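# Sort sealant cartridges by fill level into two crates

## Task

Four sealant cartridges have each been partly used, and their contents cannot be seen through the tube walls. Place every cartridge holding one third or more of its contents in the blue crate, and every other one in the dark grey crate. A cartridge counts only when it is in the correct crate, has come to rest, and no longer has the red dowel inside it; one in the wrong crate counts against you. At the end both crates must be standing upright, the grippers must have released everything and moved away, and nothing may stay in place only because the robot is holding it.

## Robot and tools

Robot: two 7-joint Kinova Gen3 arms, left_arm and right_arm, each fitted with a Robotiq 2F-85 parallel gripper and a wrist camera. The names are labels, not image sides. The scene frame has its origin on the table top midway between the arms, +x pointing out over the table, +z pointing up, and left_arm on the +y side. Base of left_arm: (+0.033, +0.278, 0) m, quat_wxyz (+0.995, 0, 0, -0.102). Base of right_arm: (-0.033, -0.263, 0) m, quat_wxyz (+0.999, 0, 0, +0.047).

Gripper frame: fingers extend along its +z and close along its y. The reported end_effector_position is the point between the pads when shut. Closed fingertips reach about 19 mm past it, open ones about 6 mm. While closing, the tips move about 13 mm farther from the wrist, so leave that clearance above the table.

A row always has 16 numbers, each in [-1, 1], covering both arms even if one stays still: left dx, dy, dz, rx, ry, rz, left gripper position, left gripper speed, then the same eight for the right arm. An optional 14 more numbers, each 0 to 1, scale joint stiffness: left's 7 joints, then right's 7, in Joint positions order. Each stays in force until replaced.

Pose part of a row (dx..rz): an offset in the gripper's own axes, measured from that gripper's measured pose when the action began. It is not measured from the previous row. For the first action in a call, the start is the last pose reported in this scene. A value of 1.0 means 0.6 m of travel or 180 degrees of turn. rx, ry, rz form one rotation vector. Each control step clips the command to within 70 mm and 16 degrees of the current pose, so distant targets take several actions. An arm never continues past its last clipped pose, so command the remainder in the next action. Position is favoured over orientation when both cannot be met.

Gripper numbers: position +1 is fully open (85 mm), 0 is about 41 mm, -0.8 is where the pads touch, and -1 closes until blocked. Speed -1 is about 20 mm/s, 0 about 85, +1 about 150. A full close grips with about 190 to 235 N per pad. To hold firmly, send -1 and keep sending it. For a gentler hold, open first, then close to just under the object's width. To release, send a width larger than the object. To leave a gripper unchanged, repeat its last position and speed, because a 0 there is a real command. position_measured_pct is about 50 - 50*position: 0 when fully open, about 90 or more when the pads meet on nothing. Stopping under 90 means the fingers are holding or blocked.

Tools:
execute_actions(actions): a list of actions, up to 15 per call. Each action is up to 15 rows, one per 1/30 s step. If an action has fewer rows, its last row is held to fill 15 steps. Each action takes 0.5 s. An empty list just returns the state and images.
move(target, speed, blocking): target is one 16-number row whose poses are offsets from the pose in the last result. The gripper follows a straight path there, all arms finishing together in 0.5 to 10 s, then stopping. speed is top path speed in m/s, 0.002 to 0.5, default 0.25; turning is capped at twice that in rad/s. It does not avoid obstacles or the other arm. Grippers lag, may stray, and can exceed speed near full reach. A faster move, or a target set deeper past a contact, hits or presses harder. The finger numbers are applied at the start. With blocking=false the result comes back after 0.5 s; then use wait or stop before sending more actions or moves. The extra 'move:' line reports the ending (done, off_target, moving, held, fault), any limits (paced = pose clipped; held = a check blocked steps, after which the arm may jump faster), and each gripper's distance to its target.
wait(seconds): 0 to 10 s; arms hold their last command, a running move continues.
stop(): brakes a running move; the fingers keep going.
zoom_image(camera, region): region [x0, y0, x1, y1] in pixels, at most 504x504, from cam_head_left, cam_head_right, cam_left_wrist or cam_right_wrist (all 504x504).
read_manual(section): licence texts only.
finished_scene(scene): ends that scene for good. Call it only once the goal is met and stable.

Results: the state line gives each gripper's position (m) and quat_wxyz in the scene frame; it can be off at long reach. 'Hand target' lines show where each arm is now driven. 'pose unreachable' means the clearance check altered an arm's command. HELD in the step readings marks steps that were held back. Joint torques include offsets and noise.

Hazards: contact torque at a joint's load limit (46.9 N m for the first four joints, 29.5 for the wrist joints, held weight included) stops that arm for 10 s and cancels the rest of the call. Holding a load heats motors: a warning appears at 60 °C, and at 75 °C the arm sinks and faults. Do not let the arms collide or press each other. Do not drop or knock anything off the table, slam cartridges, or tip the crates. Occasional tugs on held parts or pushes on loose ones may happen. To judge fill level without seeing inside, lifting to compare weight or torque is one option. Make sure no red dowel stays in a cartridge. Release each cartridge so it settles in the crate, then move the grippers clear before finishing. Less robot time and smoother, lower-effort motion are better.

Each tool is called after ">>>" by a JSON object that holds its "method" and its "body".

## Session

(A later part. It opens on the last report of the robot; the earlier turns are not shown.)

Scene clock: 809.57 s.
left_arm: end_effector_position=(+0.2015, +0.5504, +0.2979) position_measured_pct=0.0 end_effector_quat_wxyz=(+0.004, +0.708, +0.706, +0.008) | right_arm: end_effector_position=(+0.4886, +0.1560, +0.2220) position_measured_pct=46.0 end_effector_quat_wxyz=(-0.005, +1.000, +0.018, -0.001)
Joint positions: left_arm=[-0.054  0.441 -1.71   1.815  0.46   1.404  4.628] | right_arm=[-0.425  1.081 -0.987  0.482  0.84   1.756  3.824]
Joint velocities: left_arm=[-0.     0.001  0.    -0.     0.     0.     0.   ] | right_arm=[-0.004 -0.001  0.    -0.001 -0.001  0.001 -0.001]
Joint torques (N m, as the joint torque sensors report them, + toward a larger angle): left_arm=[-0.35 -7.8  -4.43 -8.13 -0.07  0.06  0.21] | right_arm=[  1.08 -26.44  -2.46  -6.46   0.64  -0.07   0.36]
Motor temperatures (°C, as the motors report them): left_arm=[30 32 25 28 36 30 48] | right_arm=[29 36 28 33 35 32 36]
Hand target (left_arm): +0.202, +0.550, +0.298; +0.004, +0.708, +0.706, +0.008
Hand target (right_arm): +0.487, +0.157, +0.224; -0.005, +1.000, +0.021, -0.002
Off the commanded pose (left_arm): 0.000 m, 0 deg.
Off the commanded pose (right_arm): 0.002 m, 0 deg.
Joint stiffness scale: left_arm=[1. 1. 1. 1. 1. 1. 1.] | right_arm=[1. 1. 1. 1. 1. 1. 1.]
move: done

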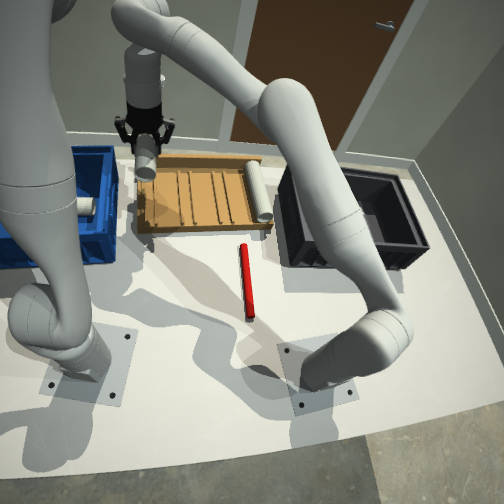

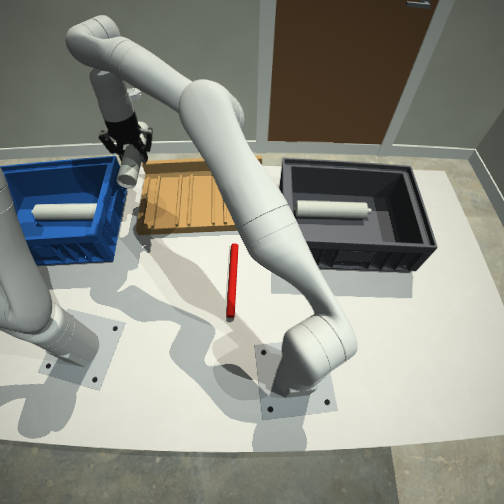

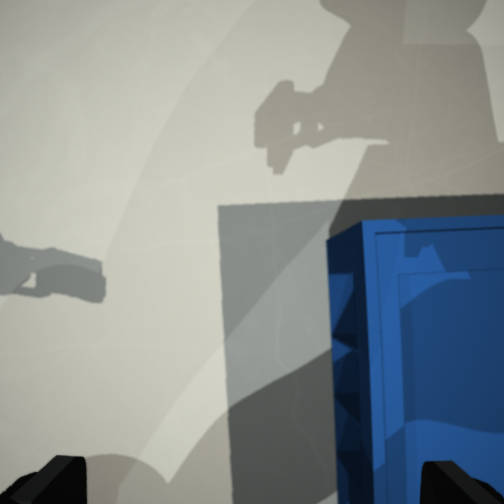

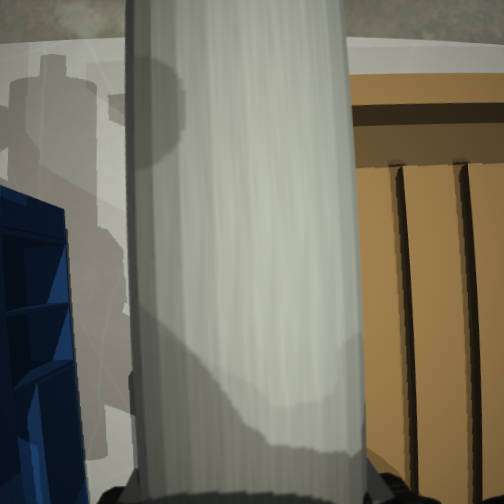

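>>> {"method": "move", "body": {"target": [-0.6667,0.4142,0.08,0,0,0.475,1,0,-0.2487,0.9517,0,0,0,0.511,-1,0], "speed": 0.3}}

Scene clock: 821.43 s.
left_arm: end_effector_position=(+0.4479, +0.1521, +0.2511) position_measured_pct=0.0 end_effector_quat_wxyz=(-0.002, +0.999, +0.041, +0.008) | right_arm: end_effector_position=(+0.3598, -0.4222, +0.2164) position_measured_pct=46.0 end_effector_quat_wxyz=(-0.003, -0.708, +0.706, +0.003)
Joint positions: left_arm=[ 0.852  0.668 -1.376  1.602  0.662  1.411  4.414] | right_arm=[ 1.017  0.486 -0.876  1.684  0.4    1.171  3.086]
Joint velocities: left_arm=[-0.004  0.001  0.002 -0.001 -0.     0.    -0.   ] | right_arm=[ 0.008 -0.001  0.    -0.001  0.001 -0.     0.001]
Joint torques (N m, as the joint torque sensors report them, + toward a larger angle): left_arm=[ -0.16 -14.83  -6.15  -7.08  -0.17  -0.2    0.21] | right_arm=[  0.55 -14.66  -2.61  -7.45   0.46   0.19   0.1 ]
Motor temperatures (°C, as the motors report them): left_arm=[30 32 25 28 36 30 48] | right_arm=[29 37 28 33 35 32 36]
Hand target (left_arm): +0.448, +0.150, +0.250; -0.002, +0.999, +0.038, +0.006
Hand target (right_arm): +0.362, -0.421, +0.217; -0.001, +0.707, -0.707, -0.003
Off the commanded pose (left_arm): 0.003 m, 0 deg.
Off the commanded pose (right_arm): 0.002 m, 1 deg.
Joint stiffness scale: left_arm=[1. 1. 1. 1. 1. 1. 1.] | right_arm=[1. 1. 1. 1. 1. 1. 1.]
move: done

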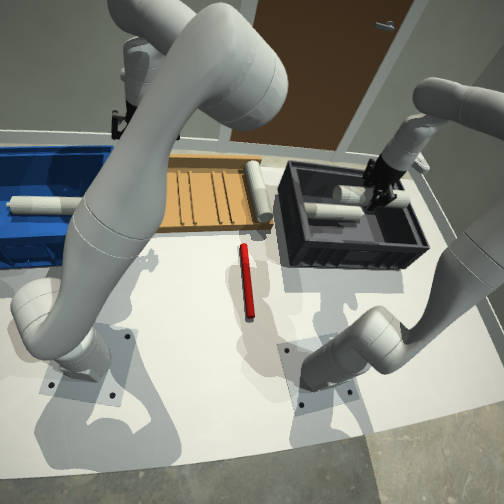

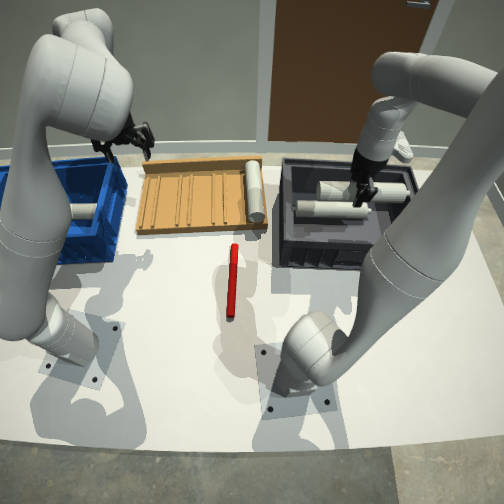

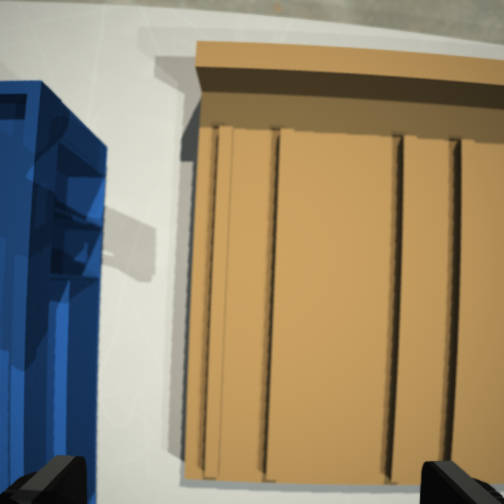

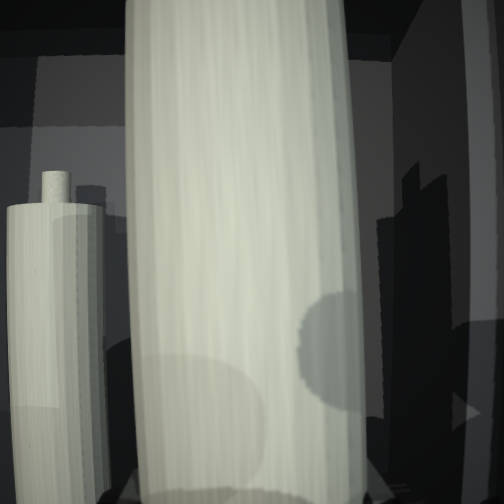

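>>> {"method": "move", "body": {"target": [0.0513,0.5343,0.085,0,0,0,1,0,0,0,0.2933,0,0,0,-1,0], "speed": 0.25}}

>>> {"method": "move", "body": {"target": [0,0,0,0,0,0,1,0,0,0,0,0,0,0,0.5,0], "speed": 0.1}}

Scene clock: 833.33 s.
left_arm: end_effector_position=(+0.5070, -0.1626, +0.2012) position_measured_pct=0.0 end_effector_quat_wxyz=(-0.004, +0.999, +0.039, +0.012) | right_arm: end_effector_position=(+0.3585, -0.4219, +0.0425) position_measured_pct=46.0 end_effector_quat_wxyz=(-0.002, -0.708, +0.707, +0.004)
Joint positions: left_arm=[ 0.828  1.052 -1.097  0.752  0.872  1.644  5.166] | right_arm=[ 0.876  0.752 -0.68   1.904  0.687  0.744  2.844]
Joint velocities: left_arm=[-0.004  0.001  0.    -0.002 -0.     0.001  0.   ] | right_arm=[-0.002  0.     0.003  0.     0.001 -0.001 -0.001]
Joint torques (N m, as the joint torque sensors report them, + toward a larger angle): left_arm=[ -0.46 -25.84  -5.5   -5.93  -0.15  -0.02   0.09] | right_arm=[  0.22 -17.43  -3.95  -5.38   0.15   0.32  -0.12]
Motor temperatures (°C, as the motors report them): left_arm=[30 32 25 28 36 30 48] | right_arm=[29 37 28 33 35 32 36]
Hand target (left_arm): +0.505, -0.164, +0.199; -0.003, +0.999, +0.041, +0.007
Hand target (right_arm): +0.358, -0.422, +0.040; +0.003, +0.708, -0.706, -0.003
Off the commanded pose (left_arm): 0.003 m, 1 deg.
Off the commanded pose (right_arm): 0.002 m, 0 deg.
Joint stiffness scale: left_arm=[1. 1. 1. 1. 1. 1. 1.] | right_arm=[1. 1. 1. 1. 1. 1. 1.]
move: done

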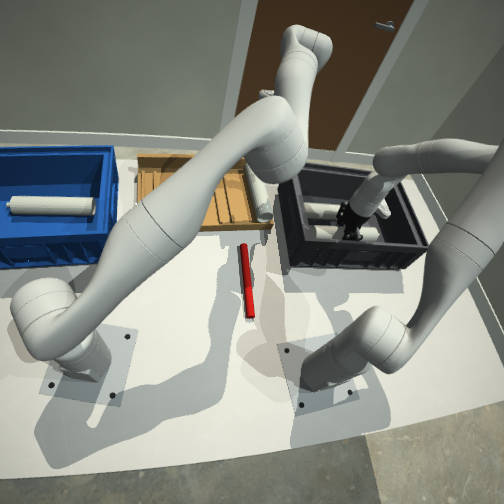

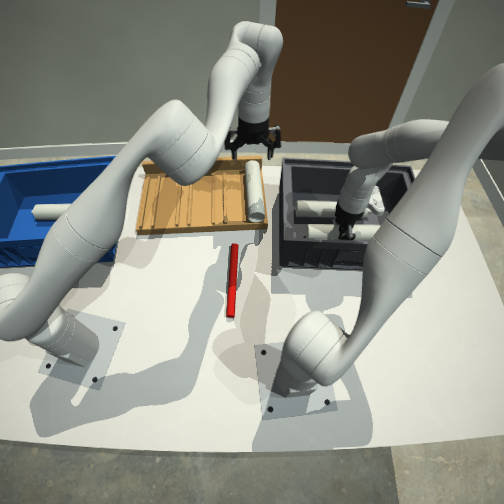

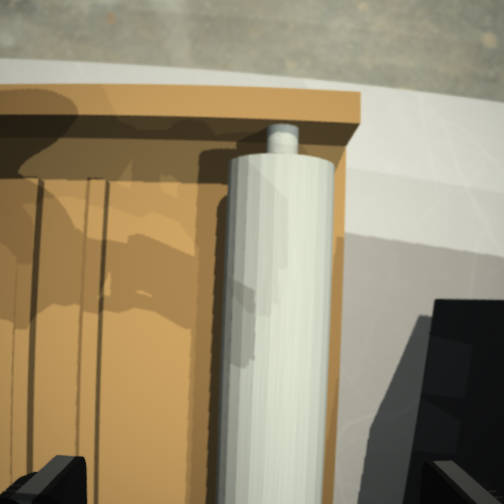

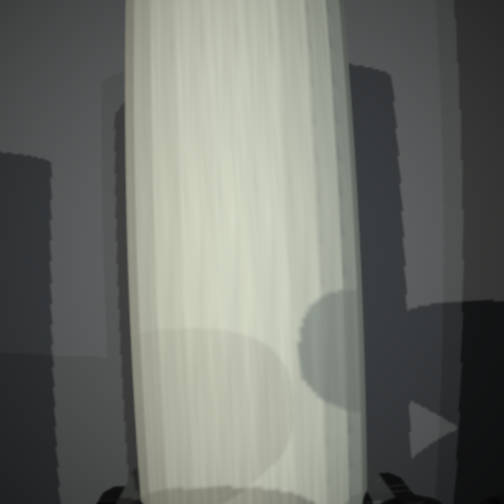

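Scene clock: 833.93 s.
left_arm: end_effector_position=(+0.5070, -0.1626, +0.2012) position_measured_pct=0.0 end_effector_quat_wxyz=(-0.004, +0.999, +0.039, +0.012) | right_arm: end_effector_position=(+0.3585, -0.4219, +0.0425) position_measured_pct=25.0 end_effector_quat_wxyz=(-0.002, -0.708, +0.707, +0.004)
Joint positions: left_arm=[ 0.828  1.052 -1.097  0.751  0.872  1.644  5.166] | right_arm=[ 0.876  0.752 -0.68   1.904  0.687  0.744  2.844]
Joint velocities: left_arm=[ 0.     0.001  0.001  0.    -0.    -0.     0.   ] | right_arm=[ 0.    -0.002 -0.     0.     0.     0.002  0.001]
Joint torques (N m, as the joint torque sensors report them, + toward a larger angle): left_arm=[ -0.2  -25.69  -5.64  -5.98  -0.13   0.05   0.3 ] | right_arm=[  0.31 -16.33  -3.33  -4.58  -0.24   0.21   0.44]
Motor temperatures (°C, as the motors report them): left_arm=[30 32 25 28 36 30 48] | right_arm=[29 37 28 33 35 32 36]
Hand target (left_arm): +0.507, -0.163, +0.201; -0.004, +0.999, +0.039, +0.012
Hand target (right_arm): +0.359, -0.422, +0.043; +0.002, +0.708, -0.707, -0.004
Off the commanded pose (left_arm): 0.000 m, 0 deg.
Off the commanded pose (right_arm): 0.000 m, 0 deg.
Joint stiffness scale: left_arm=[1. 1. 1. 1. 1. 1. 1.] | right_arm=[1. 1. 1. 1. 1. 1. 1.]
move: done

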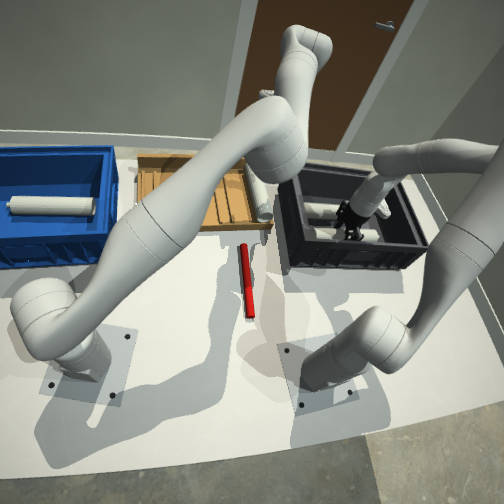

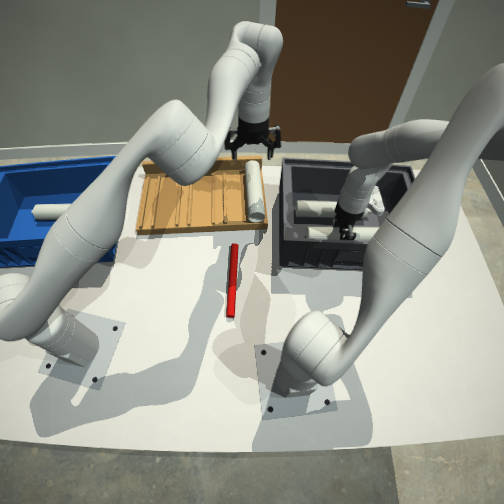

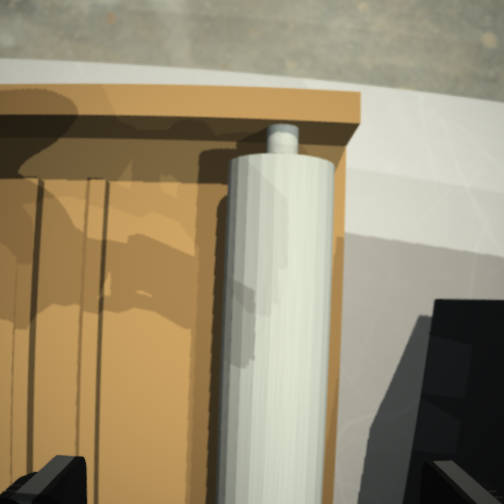

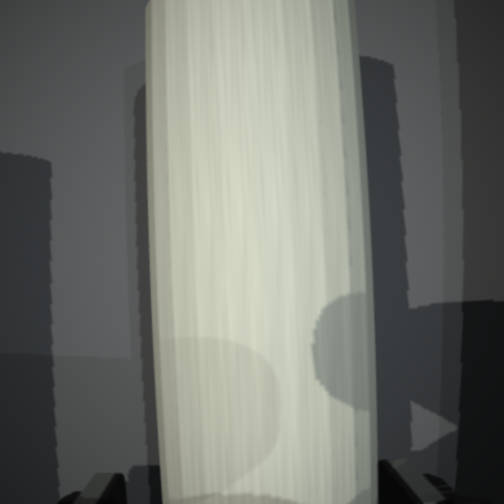

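>>> {"method": "execute_actions", "body": {"actions": []}}

Scene clock: 853.67 s.
left_arm: end_effector_position=(+0.5070, -0.1626, +0.2012) position_measured_pct=0.0 end_effector_quat_wxyz=(-0.004, +0.999, +0.039, +0.012) | right_arm: end_effector_position=(+0.3585, -0.4219, +0.0425) position_measured_pct=25.0 end_effector_quat_wxyz=(-0.002, -0.708, +0.707, +0.004)
Joint positions: left_arm=[ 0.828  1.052 -1.097  0.751  0.872  1.644  5.166] | right_arm=[ 0.876  0.752 -0.68   1.904  0.687  0.744  2.844]
Joint velocities: left_arm=[ 0.    -0.001 -0.001  0.     0.    -0.    -0.   ] | right_arm=[ 0.001 -0.    -0.    -0.    -0.    -0.001  0.   ]
Joint torques (N m, as the joint torque sensors report them, + toward a larger angle): left_arm=[ -0.32 -25.88  -5.58  -5.78  -0.25  -0.02   0.05] | right_arm=[  0.56 -16.02  -3.23  -4.93  -0.17   0.34  -0.01]
Motor temperatures (°C, as the motors report them): left_arm=[30 32 25 28 36 30 48] | right_arm=[29 37 28 33 35 32 36]
Hand target (left_arm): +0.507, -0.163, +0.201; -0.004, +0.999, +0.039, +0.012
Hand target (right_arm): +0.359, -0.422, +0.043; +0.002, +0.708, -0.707, -0.004
Off the commanded pose (left_arm): 0.000 m, 0 deg.
Off the commanded pose (right_arm): 0.000 m, 0 deg.
Joint stiffness scale: left_arm=[1. 1. 1. 1. 1. 1. 1.] | right_arm=[1. 1. 1. 1. 1. 1. 1.]

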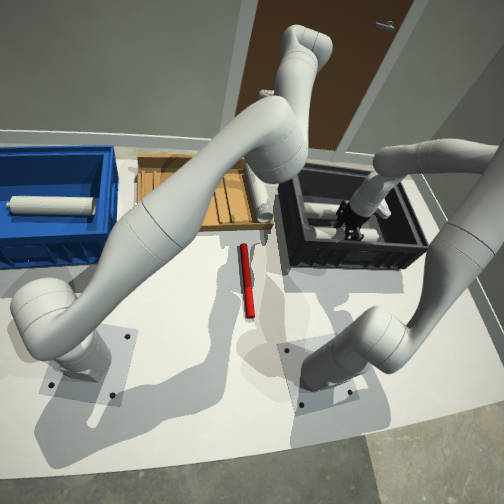

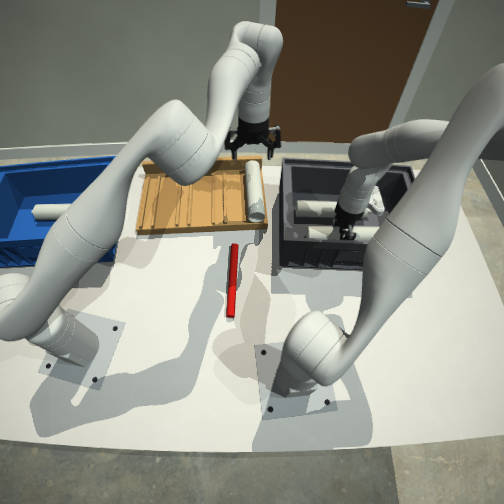

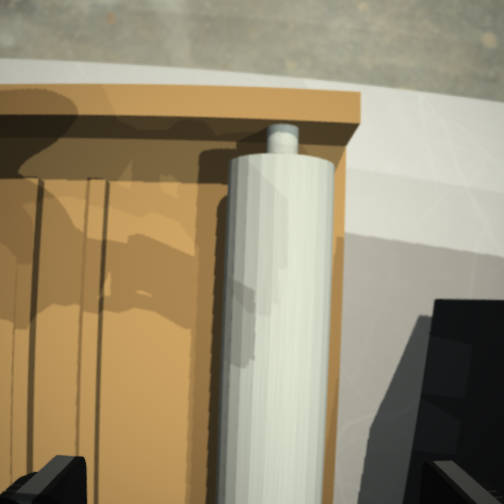

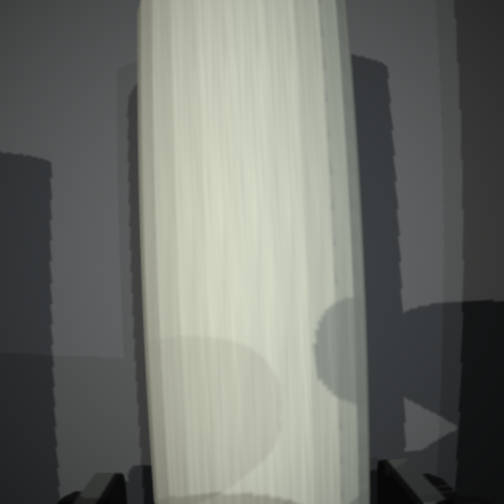

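>>> {"method": "move", "body": {"target": [0,0.013,0,0,0,0.01,0.6,0, 0,0,-0.32,0,0,0,0.5,0], "speed": 0.15}}

>>> {"method": "move", "body": {"target": [0,0,0.12,0,0,0,0.6,0, 0.12,0.2,-0.1,0,0,0,0.5,0], "speed": 0.12}}

Scene clock: 864.03 s.
left_arm: end_effector_position=(+0.5093, -0.1694, +0.2035) position_measured_pct=19.8 end_effector_quat_wxyz=(-0.004, +0.999, +0.027, +0.016) | right_arm: end_effector_position=(+0.3607, -0.4243, +0.2321) position_measured_pct=25.0 end_effector_quat_wxyz=(-0.004, -0.707, +0.707, +0.002)
Joint positions: left_arm=[ 0.821  1.059 -1.092  0.714  0.872  1.652  5.166] | right_arm=[ 1.022  0.469 -0.881  1.65   0.385  1.215  3.101]
Joint velocities: left_arm=[-0.     0.001  0.001 -0.    -0.     0.001  0.001] | right_arm=[ 0.002 -0.003 -0.002 -0.     0.002  0.     0.   ]
Joint torques (N m, as the joint torque sensors report them, + toward a larger angle): left_arm=[ -0.34 -25.99  -5.35  -5.77  -0.2   -0.21   0.25] | right_arm=[  0.79 -13.71  -2.85  -7.74   0.25   0.61   0.41]
Motor temperatures (°C, as the motors report them): left_arm=[30 32 25 28 36 30 48] | right_arm=[29 37 28 33 35 32 36]
Hand target (left_arm): +0.508, -0.170, +0.201; -0.004, +1.000, +0.024, +0.012
Hand target (right_arm): +0.360, -0.422, +0.235; +0.002, +0.708, -0.707, -0.004
Off the commanded pose (left_arm): 0.003 m, 1 deg.
Off the commanded pose (right_arm): 0.003 m, 0 deg.
Joint stiffness scale: left_arm=[1. 1. 1. 1. 1. 1. 1.] | right_arm=[1. 1. 1. 1. 1. 1. 1.]
move: done

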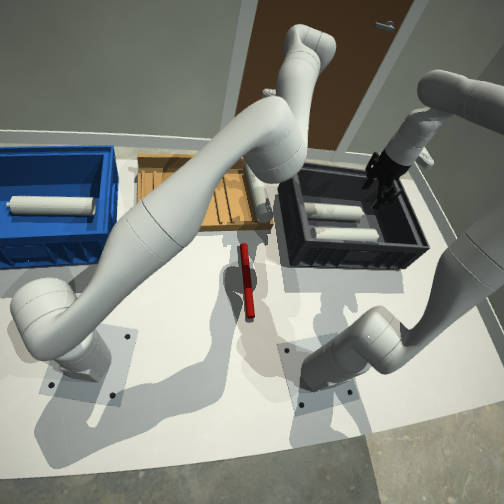

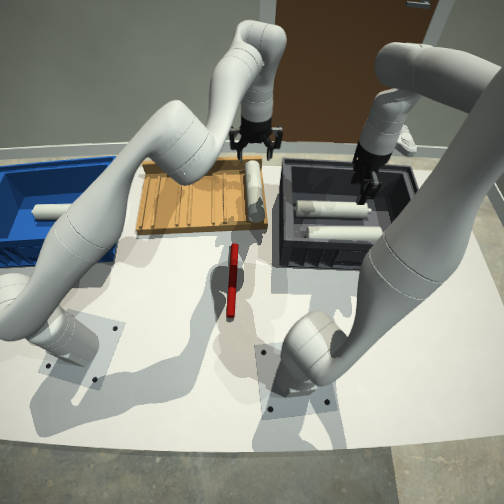

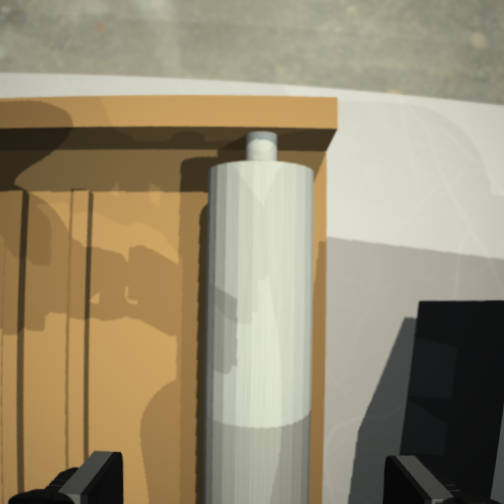

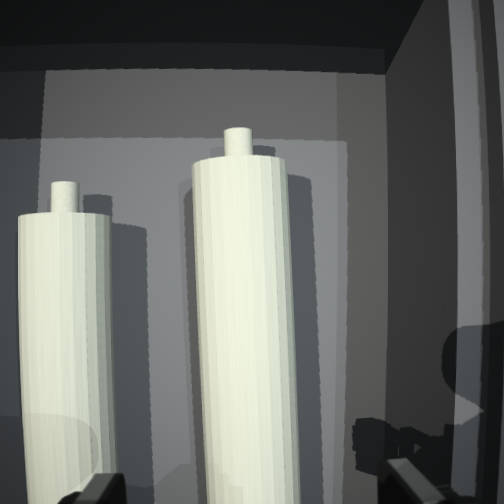

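Scene clock: 865.87 s.
left_arm: end_effector_position=(+0.5138, -0.1660, +0.1352) position_measured_pct=19.8 end_effector_quat_wxyz=(-0.006, +0.999, +0.031, +0.018) | right_arm: end_effector_position=(+0.2429, -0.4983, +0.2928) position_measured_pct=25.0 end_effector_quat_wxyz=(-0.006, -0.707, +0.707, -0.000)
Joint positions: left_arm=[ 0.851  1.117 -1.057  0.849  0.875  1.499  5.117] | right_arm=[ 1.434  0.228 -0.872  1.712  0.193  1.289  3.567]
Joint velocities: left_arm=[ 0.    -0.001  0.001  0.    -0.    -0.001 -0.   ] | right_arm=[ 0.011 -0.     0.    -0.     0.     0.     0.   ]
Joint torques (N m, as the joint torque sensors report them, + toward a larger angle): left_arm=[ -0.06 -26.    -6.24  -5.82  -0.21  -0.13   0.11] | right_arm=[-0.31 -9.74 -1.27 -8.3   0.19 -0.04  0.3 ]
Motor temperatures (°C, as the motors report them): left_arm=[30 32 25 28 36 30 48] | right_arm=[29 36 28 33 35 32 36]
Hand target (left_arm): +0.512, -0.169, +0.132; -0.004, +0.999, +0.028, +0.016
Hand target (right_arm): +0.241, -0.497, +0.294; +0.005, +0.707, -0.707, -0.002
Off the commanded pose (left_arm): 0.005 m, 1 deg.
Off the commanded pose (right_arm): 0.003 m, 0 deg.
Joint stiffness scale: left_arm=[1. 1. 1. 1. 1. 1. 1.] | right_arm=[1. 1. 1. 1. 1. 1. 1.]
move: off_target (left_arm)

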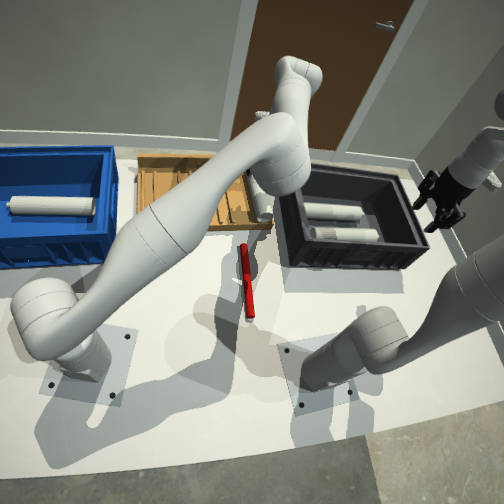

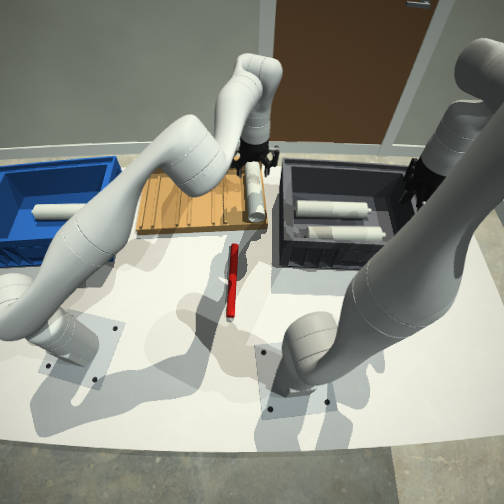

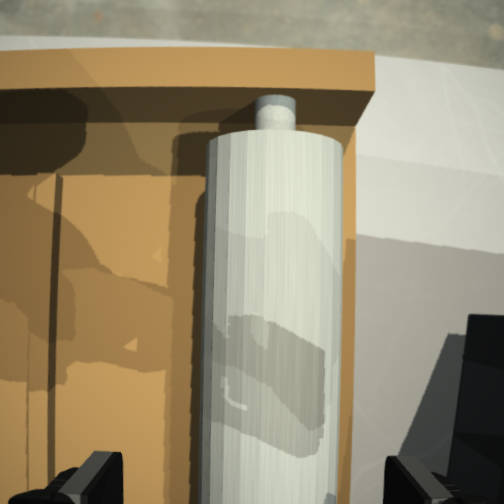

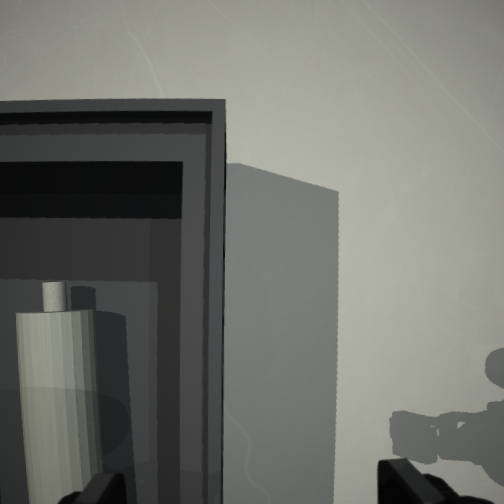

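>>> {"method": "move", "body": {"target": [0,0.009,0.125,0,0,0,0.6,0, 0,0,0,0,0,0,0.5,0], "speed": 0.06}}

Scene clock: 872.17 s.
left_arm: end_effector_position=(+0.5183, -0.1690, +0.0641) position_measured_pct=19.8 end_effector_quat_wxyz=(-0.008, +0.999, +0.032, +0.021) | right_arm: end_effector_position=(+0.2426, -0.4986, +0.2928) position_measured_pct=25.0 end_effector_quat_wxyz=(-0.006, -0.706, +0.708, -0.000)
Joint positions: left_arm=[ 0.853  1.198 -1.001  0.904  0.889  1.367  5.104] | right_arm=[ 1.435  0.228 -0.872  1.712  0.193  1.289  3.567]
Joint velocities: left_arm=[ 0.    -0.     0.003 -0.     0.    -0.002 -0.   ] | right_arm=[ 0.001 -0.001  0.     0.001  0.    -0.001 -0.   ]
Joint torques (N m, as the joint torque sensors report them, + toward a larger angle): left_arm=[  0.07 -26.23  -6.41  -5.69  -0.3   -0.26   0.1 ] | right_arm=[-0.35 -9.94 -1.35 -8.55  0.24  0.35  0.15]
Motor temperatures (°C, as the motors report them): left_arm=[30 33 25 28 36 30 48] | right_arm=[29 36 28 33 35 32 36]
Hand target (left_arm): +0.517, -0.170, +0.060; -0.006, +0.999, +0.031, +0.019
Hand target (right_arm): +0.243, -0.498, +0.293; +0.006, +0.707, -0.707, +0.000
Off the commanded pose (left_arm): 0.004 m, 0 deg.
Off the commanded pose (right_arm): 0.000 m, 0 deg.
Joint stiffness scale: left_arm=[1. 1. 1. 1. 1. 1. 1.] | right_arm=[1. 1. 1. 1. 1. 1. 1.]
move: off_target (left_arm)

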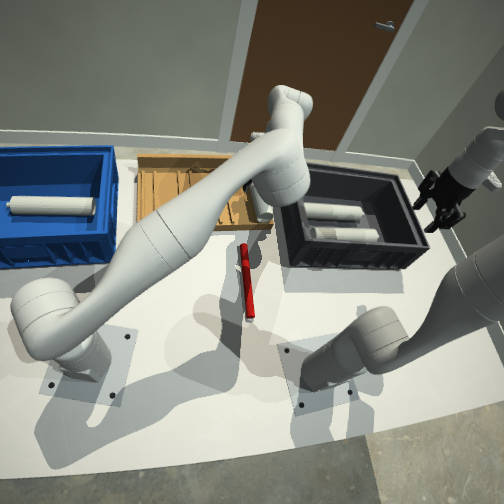

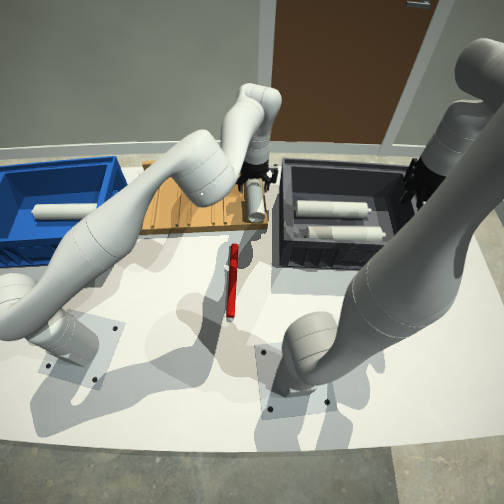

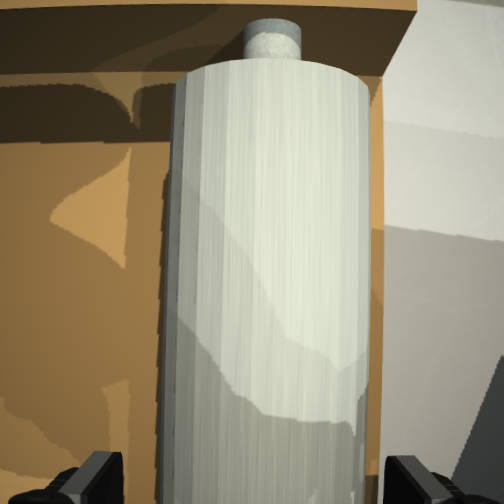

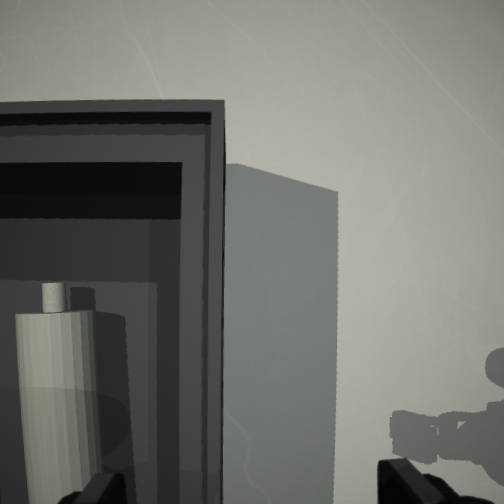

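>>> {"method": "move", "body": {"target": [0,0.003,0.012,0,0,0,0.6,0, 0,0,0,0,0,0,0.5,0], "speed": 0.04}}

>>> {"method": "move", "body": {"target": [0,0,0,0,0,0,-1,0, 0,0,0,0,0,0,0.5,0]}}

Scene clock: 877.73 s.
left_arm: end_effector_position=(+0.5187, -0.1681, +0.0594) position_measured_pct=19.8 end_effector_quat_wxyz=(-0.011, +0.999, +0.032, +0.021) | right_arm: end_effector_position=(+0.2426, -0.4986, +0.2928) position_measured_pct=25.0 end_effector_quat_wxyz=(-0.006, -0.706, +0.708, -0.000)
Joint positions: left_arm=[ 0.853  1.205 -1.001  0.904  0.889  1.363  5.104] | right_arm=[ 1.435  0.228 -0.872  1.712  0.193  1.289  3.567]
Joint velocities: left_arm=[ 0.     0.003 -0.001 -0.    -0.    -0.    -0.   ] | right_arm=[-0.     0.    -0.     0.     0.     0.001  0.   ]
Joint torques (N m, as the joint torque sensors report them, + toward a larger angle): left_arm=[ -0.31 -26.54  -6.32  -5.56  -0.21  -0.11   0.13] | right_arm=[ 0.62 -9.87 -1.27 -9.17  0.2   0.22  0.28]
Motor temperatures (°C, as the motors report them): left_arm=[30 33 25 28 36 30 48] | right_arm=[29 36 28 33 35 32 36]
Hand target (left_arm): +0.519, -0.171, +0.057; -0.008, +0.999, +0.032, +0.021
Hand target (right_arm): +0.243, -0.499, +0.293; +0.006, +0.706, -0.708, +0.000
Off the commanded pose (left_arm): 0.004 m, 0 deg.
Off the commanded pose (right_arm): 0.000 m, 0 deg.
Joint stiffness scale: left_arm=[1. 1. 1. 1. 1. 1. 1.] | right_arm=[1. 1. 1. 1. 1. 1. 1.]
move: off_target (left_arm)

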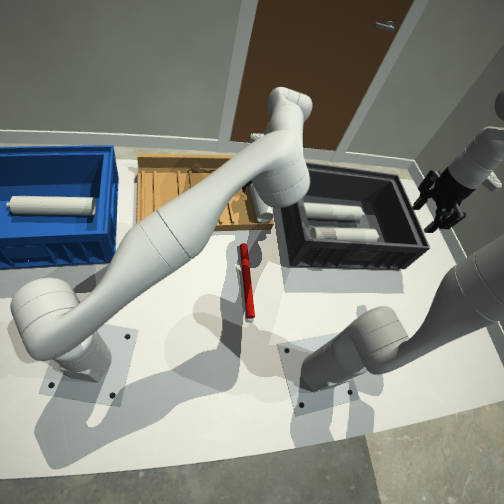

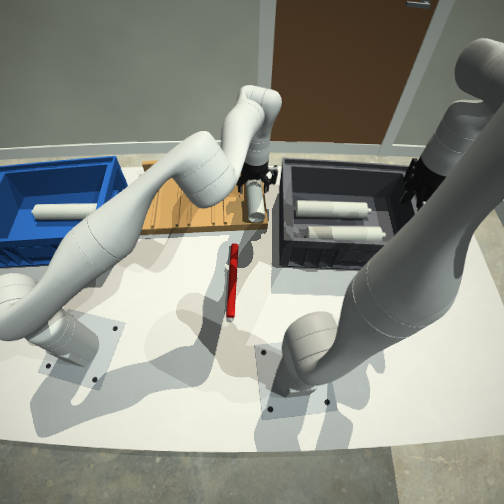

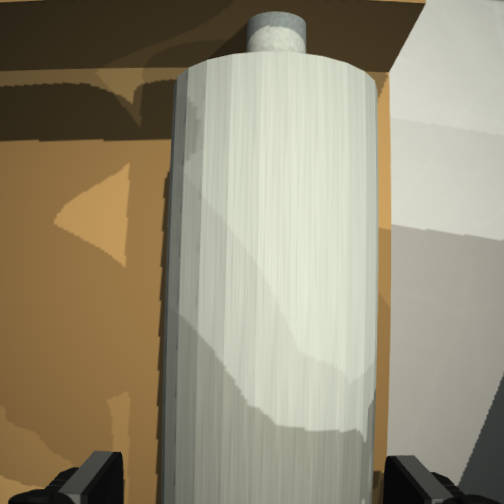

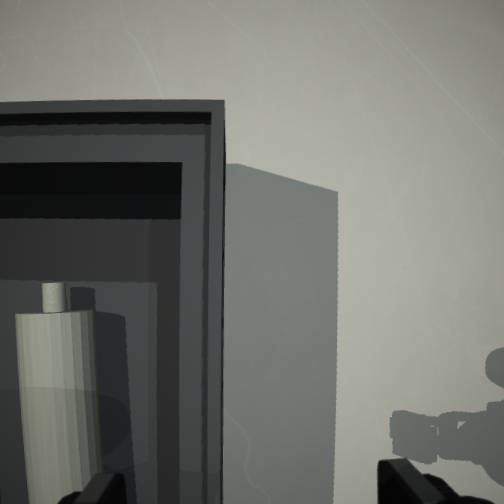

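Scene clock: 878.33 s.
left_arm: end_effector_position=(+0.5185, -0.1686, +0.0601) position_measured_pct=46.4 end_effector_quat_wxyz=(-0.010, +0.999, +0.032, +0.021) | right_arm: end_effector_position=(+0.2426, -0.4986, +0.2928) position_measured_pct=25.0 end_effector_quat_wxyz=(-0.006, -0.706, +0.708, -0.000)
Joint positions: left_arm=[ 0.854  1.204 -1.001  0.904  0.889  1.363  5.104] | right_arm=[ 1.435  0.228 -0.872  1.712  0.193  1.289  3.567]
Joint velocities: left_arm=[-0.    -0.003 -0.001  0.    -0.    -0.001 -0.   ] | right_arm=[-0.    -0.001 -0.     0.     0.001 -0.     0.002]
Joint torques (N m, as the joint torque sensors report them, + toward a larger angle): left_arm=[ -2.78 -23.25  -6.87  -3.44  -1.29  -0.14   0.16] | right_arm=[-0.19 -9.97 -1.33 -8.36  0.52  0.33  0.1 ]
Motor temperatures (°C, as the motors report them): left_arm=[30 33 25 28 36 30 48] | right_arm=[29 36 28 33 35 32 36]
Hand target (left_arm): +0.519, -0.168, +0.059; -0.011, +0.999, +0.032, +0.021
Hand target (right_arm): +0.243, -0.499, +0.293; +0.006, +0.706, -0.708, +0.000
Off the commanded pose (left_arm): 0.001 m, 0 deg.
Off the commanded pose (right_arm): 0.000 m, 0 deg.
Joint stiffness scale: left_arm=[1. 1. 1. 1. 1. 1. 1.] | right_arm=[1. 1. 1. 1. 1. 1. 1.]
move: done

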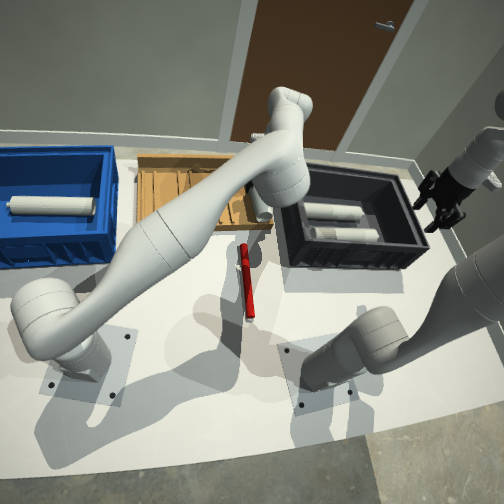

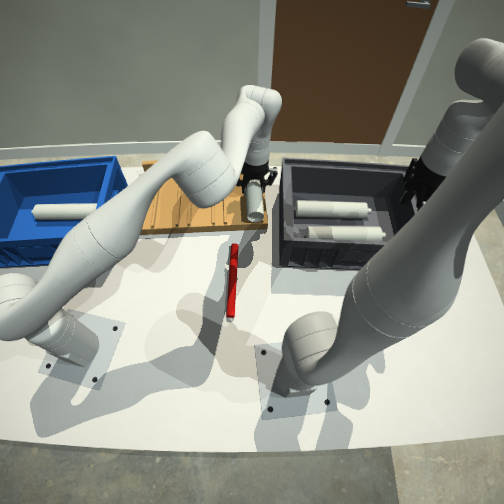

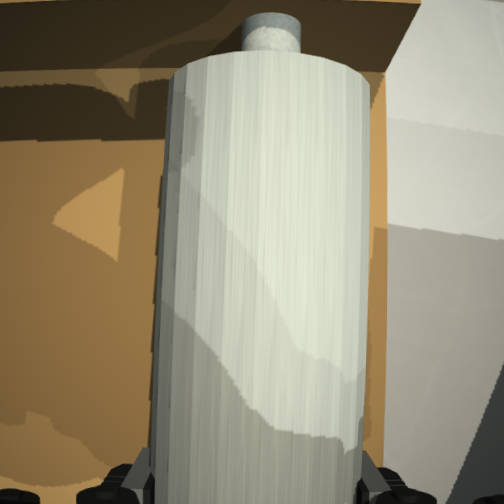

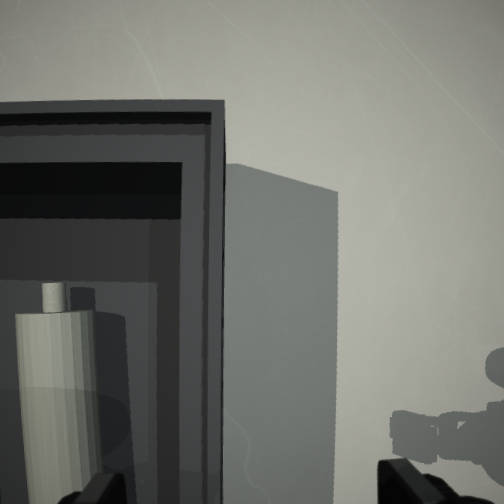

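>>> {"method": "move", "body": {"target": [0,0,-0.27,0,0,0,-1,0, 0,0,0,0,0,0,0.5,0], "speed": 0.1}}

Scene clock: 883.00 s.
left_arm: end_effector_position=(+0.5093, -0.1757, +0.2182) position_measured_pct=46.4 end_effector_quat_wxyz=(-0.008, +0.999, +0.027, +0.019) | right_arm: end_effector_position=(+0.2426, -0.4986, +0.2928) position_measured_pct=25.0 end_effector_quat_wxyz=(-0.006, -0.706, +0.708, -0.000)
Joint positions: left_arm=[ 0.8    1.057 -1.077  0.634  0.857  1.697  5.21 ] | right_arm=[ 1.435  0.228 -0.872  1.712  0.193  1.289  3.567]
Joint velocities: left_arm=[-0.005 -0.001 -0.002 -0.004 -0.     0.001  0.   ] | right_arm=[ 0.     0.    -0.    -0.002  0.     0.     0.002]
Joint torques (N m, as the joint torque sensors report them, + toward a larger angle): left_arm=[ -0.34 -28.41  -5.1   -6.34  -0.39  -0.11   0.09] | right_arm=[  0.12 -10.05  -1.08  -8.75   0.29   0.48   0.17]
Motor temperatures (°C, as the motors report them): left_arm=[30 33 25 28 36 30 48] | right_arm=[29 36 28 33 35 32 36]
Hand target (left_arm): +0.511, -0.172, +0.222; -0.010, +0.999, +0.031, +0.021
Hand target (right_arm): +0.243, -0.499, +0.293; +0.006, +0.706, -0.708, +0.000
Off the commanded pose (left_arm): 0.006 m, 1 deg.
Off the commanded pose (right_arm): 0.000 m, 0 deg.
Joint stiffness scale: left_arm=[1. 1. 1. 1. 1. 1. 1.] | right_arm=[1. 1. 1. 1. 1. 1. 1.]
move: off_target (left_arm)

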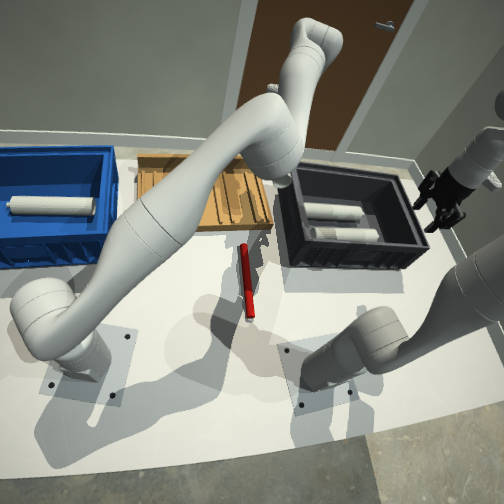

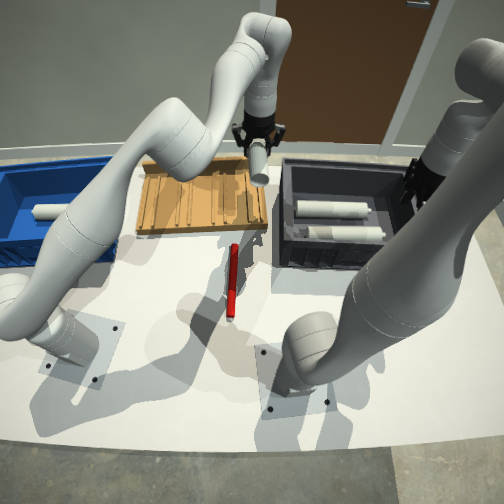

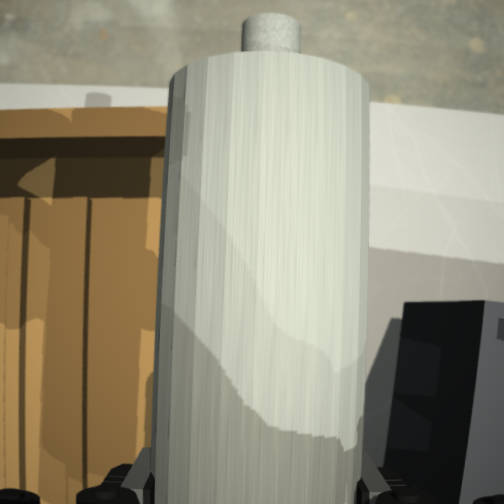

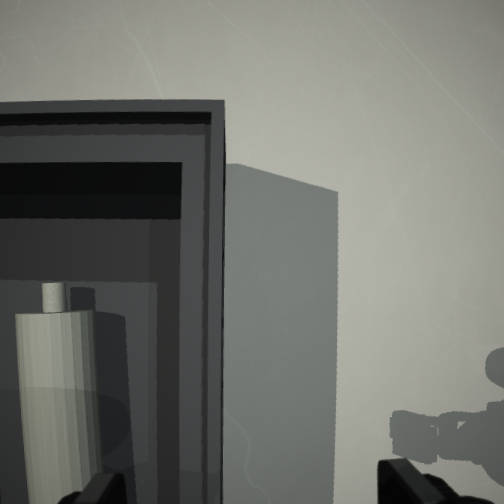

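>>> {"method": "move", "body": {"target": [-0.196,-0.99,0,0,0,-0.483,-1,0, 0,0,0,0,0,0,0.5,0], "speed": 0.2}}

Scene clock: 902.27 s.
left_arm: end_effector_position=(+0.3605, +0.4109, +0.2232) position_measured_pct=46.4 end_effector_quat_wxyz=(+0.008, +0.703, +0.710, +0.022) | right_arm: end_effector_position=(+0.2426, -0.4986, +0.2928) position_measured_pct=25.0 end_effector_quat_wxyz=(-0.006, -0.706, +0.708, -0.000)
Joint positions: left_arm=[ 0.399  0.681 -1.657  1.928  0.735  1.317  5.022] | right_arm=[ 1.435  0.228 -0.872  1.712  0.193  1.289  3.567]
Joint velocities: left_arm=[-0.008 -0.002  0.002 -0.     0.     0.     0.   ] | right_arm=[ 0.001  0.001 -0.     0.    -0.001 -0.001  0.001]
Joint torques (N m, as the joint torque sensors report them, + toward a larger angle): left_arm=[ -0.33 -11.75  -7.    -8.17  -0.16  -0.14   0.2 ] | right_arm=[  0.23 -10.05  -1.43  -8.89   0.48   0.2    0.35]
Motor temperatures (°C, as the motors report them): left_arm=[30 33 25 28 36 30 48] | right_arm=[29 36 28 33 35 32 36]
Hand target (left_arm): +0.361, +0.411, +0.223; +0.008, +0.707, +0.707, +0.020
Hand target (right_arm): +0.243, -0.499, +0.293; +0.006, +0.706, -0.708, +0.000
Off the commanded pose (left_arm): 0.001 m, 1 deg.
Off the commanded pose (right_arm): 0.000 m, 0 deg.
Joint stiffness scale: left_arm=[1. 1. 1. 1. 1. 1. 1.] | right_arm=[1. 1. 1. 1. 1. 1. 1.]
move: done

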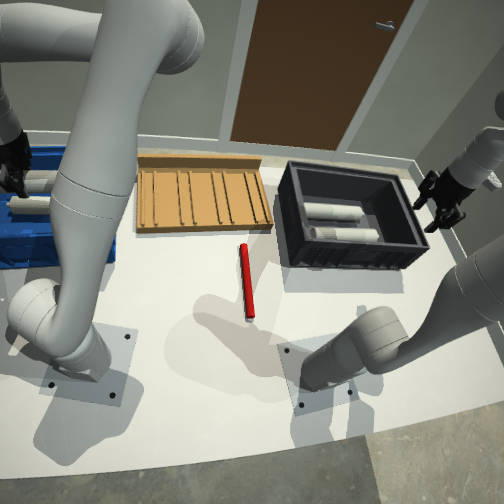

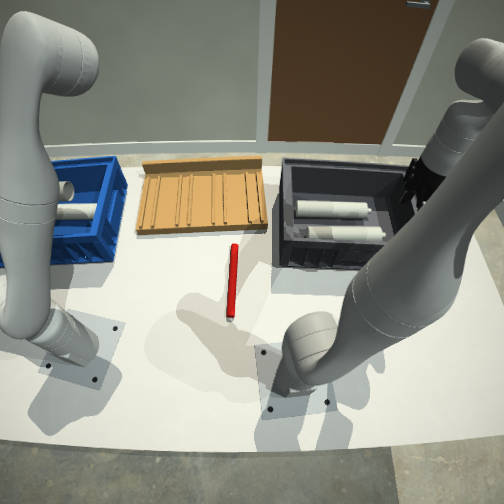

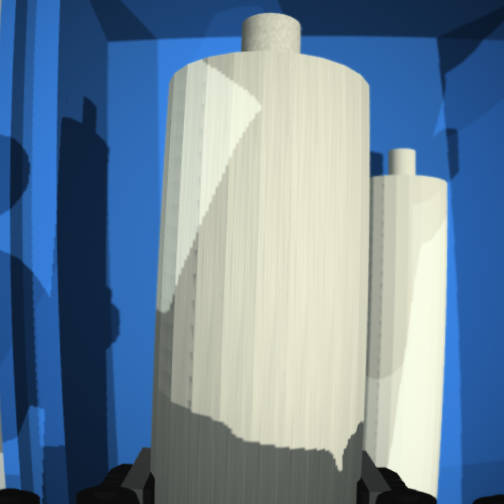

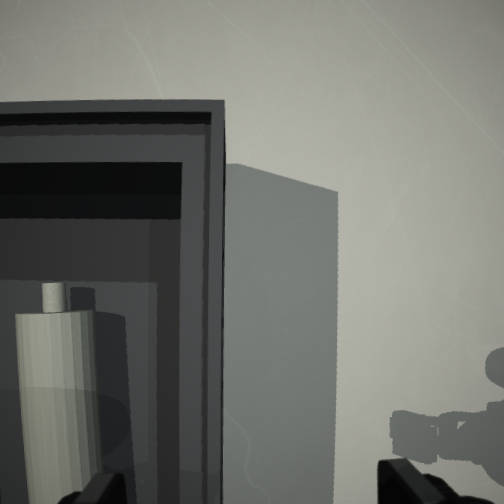

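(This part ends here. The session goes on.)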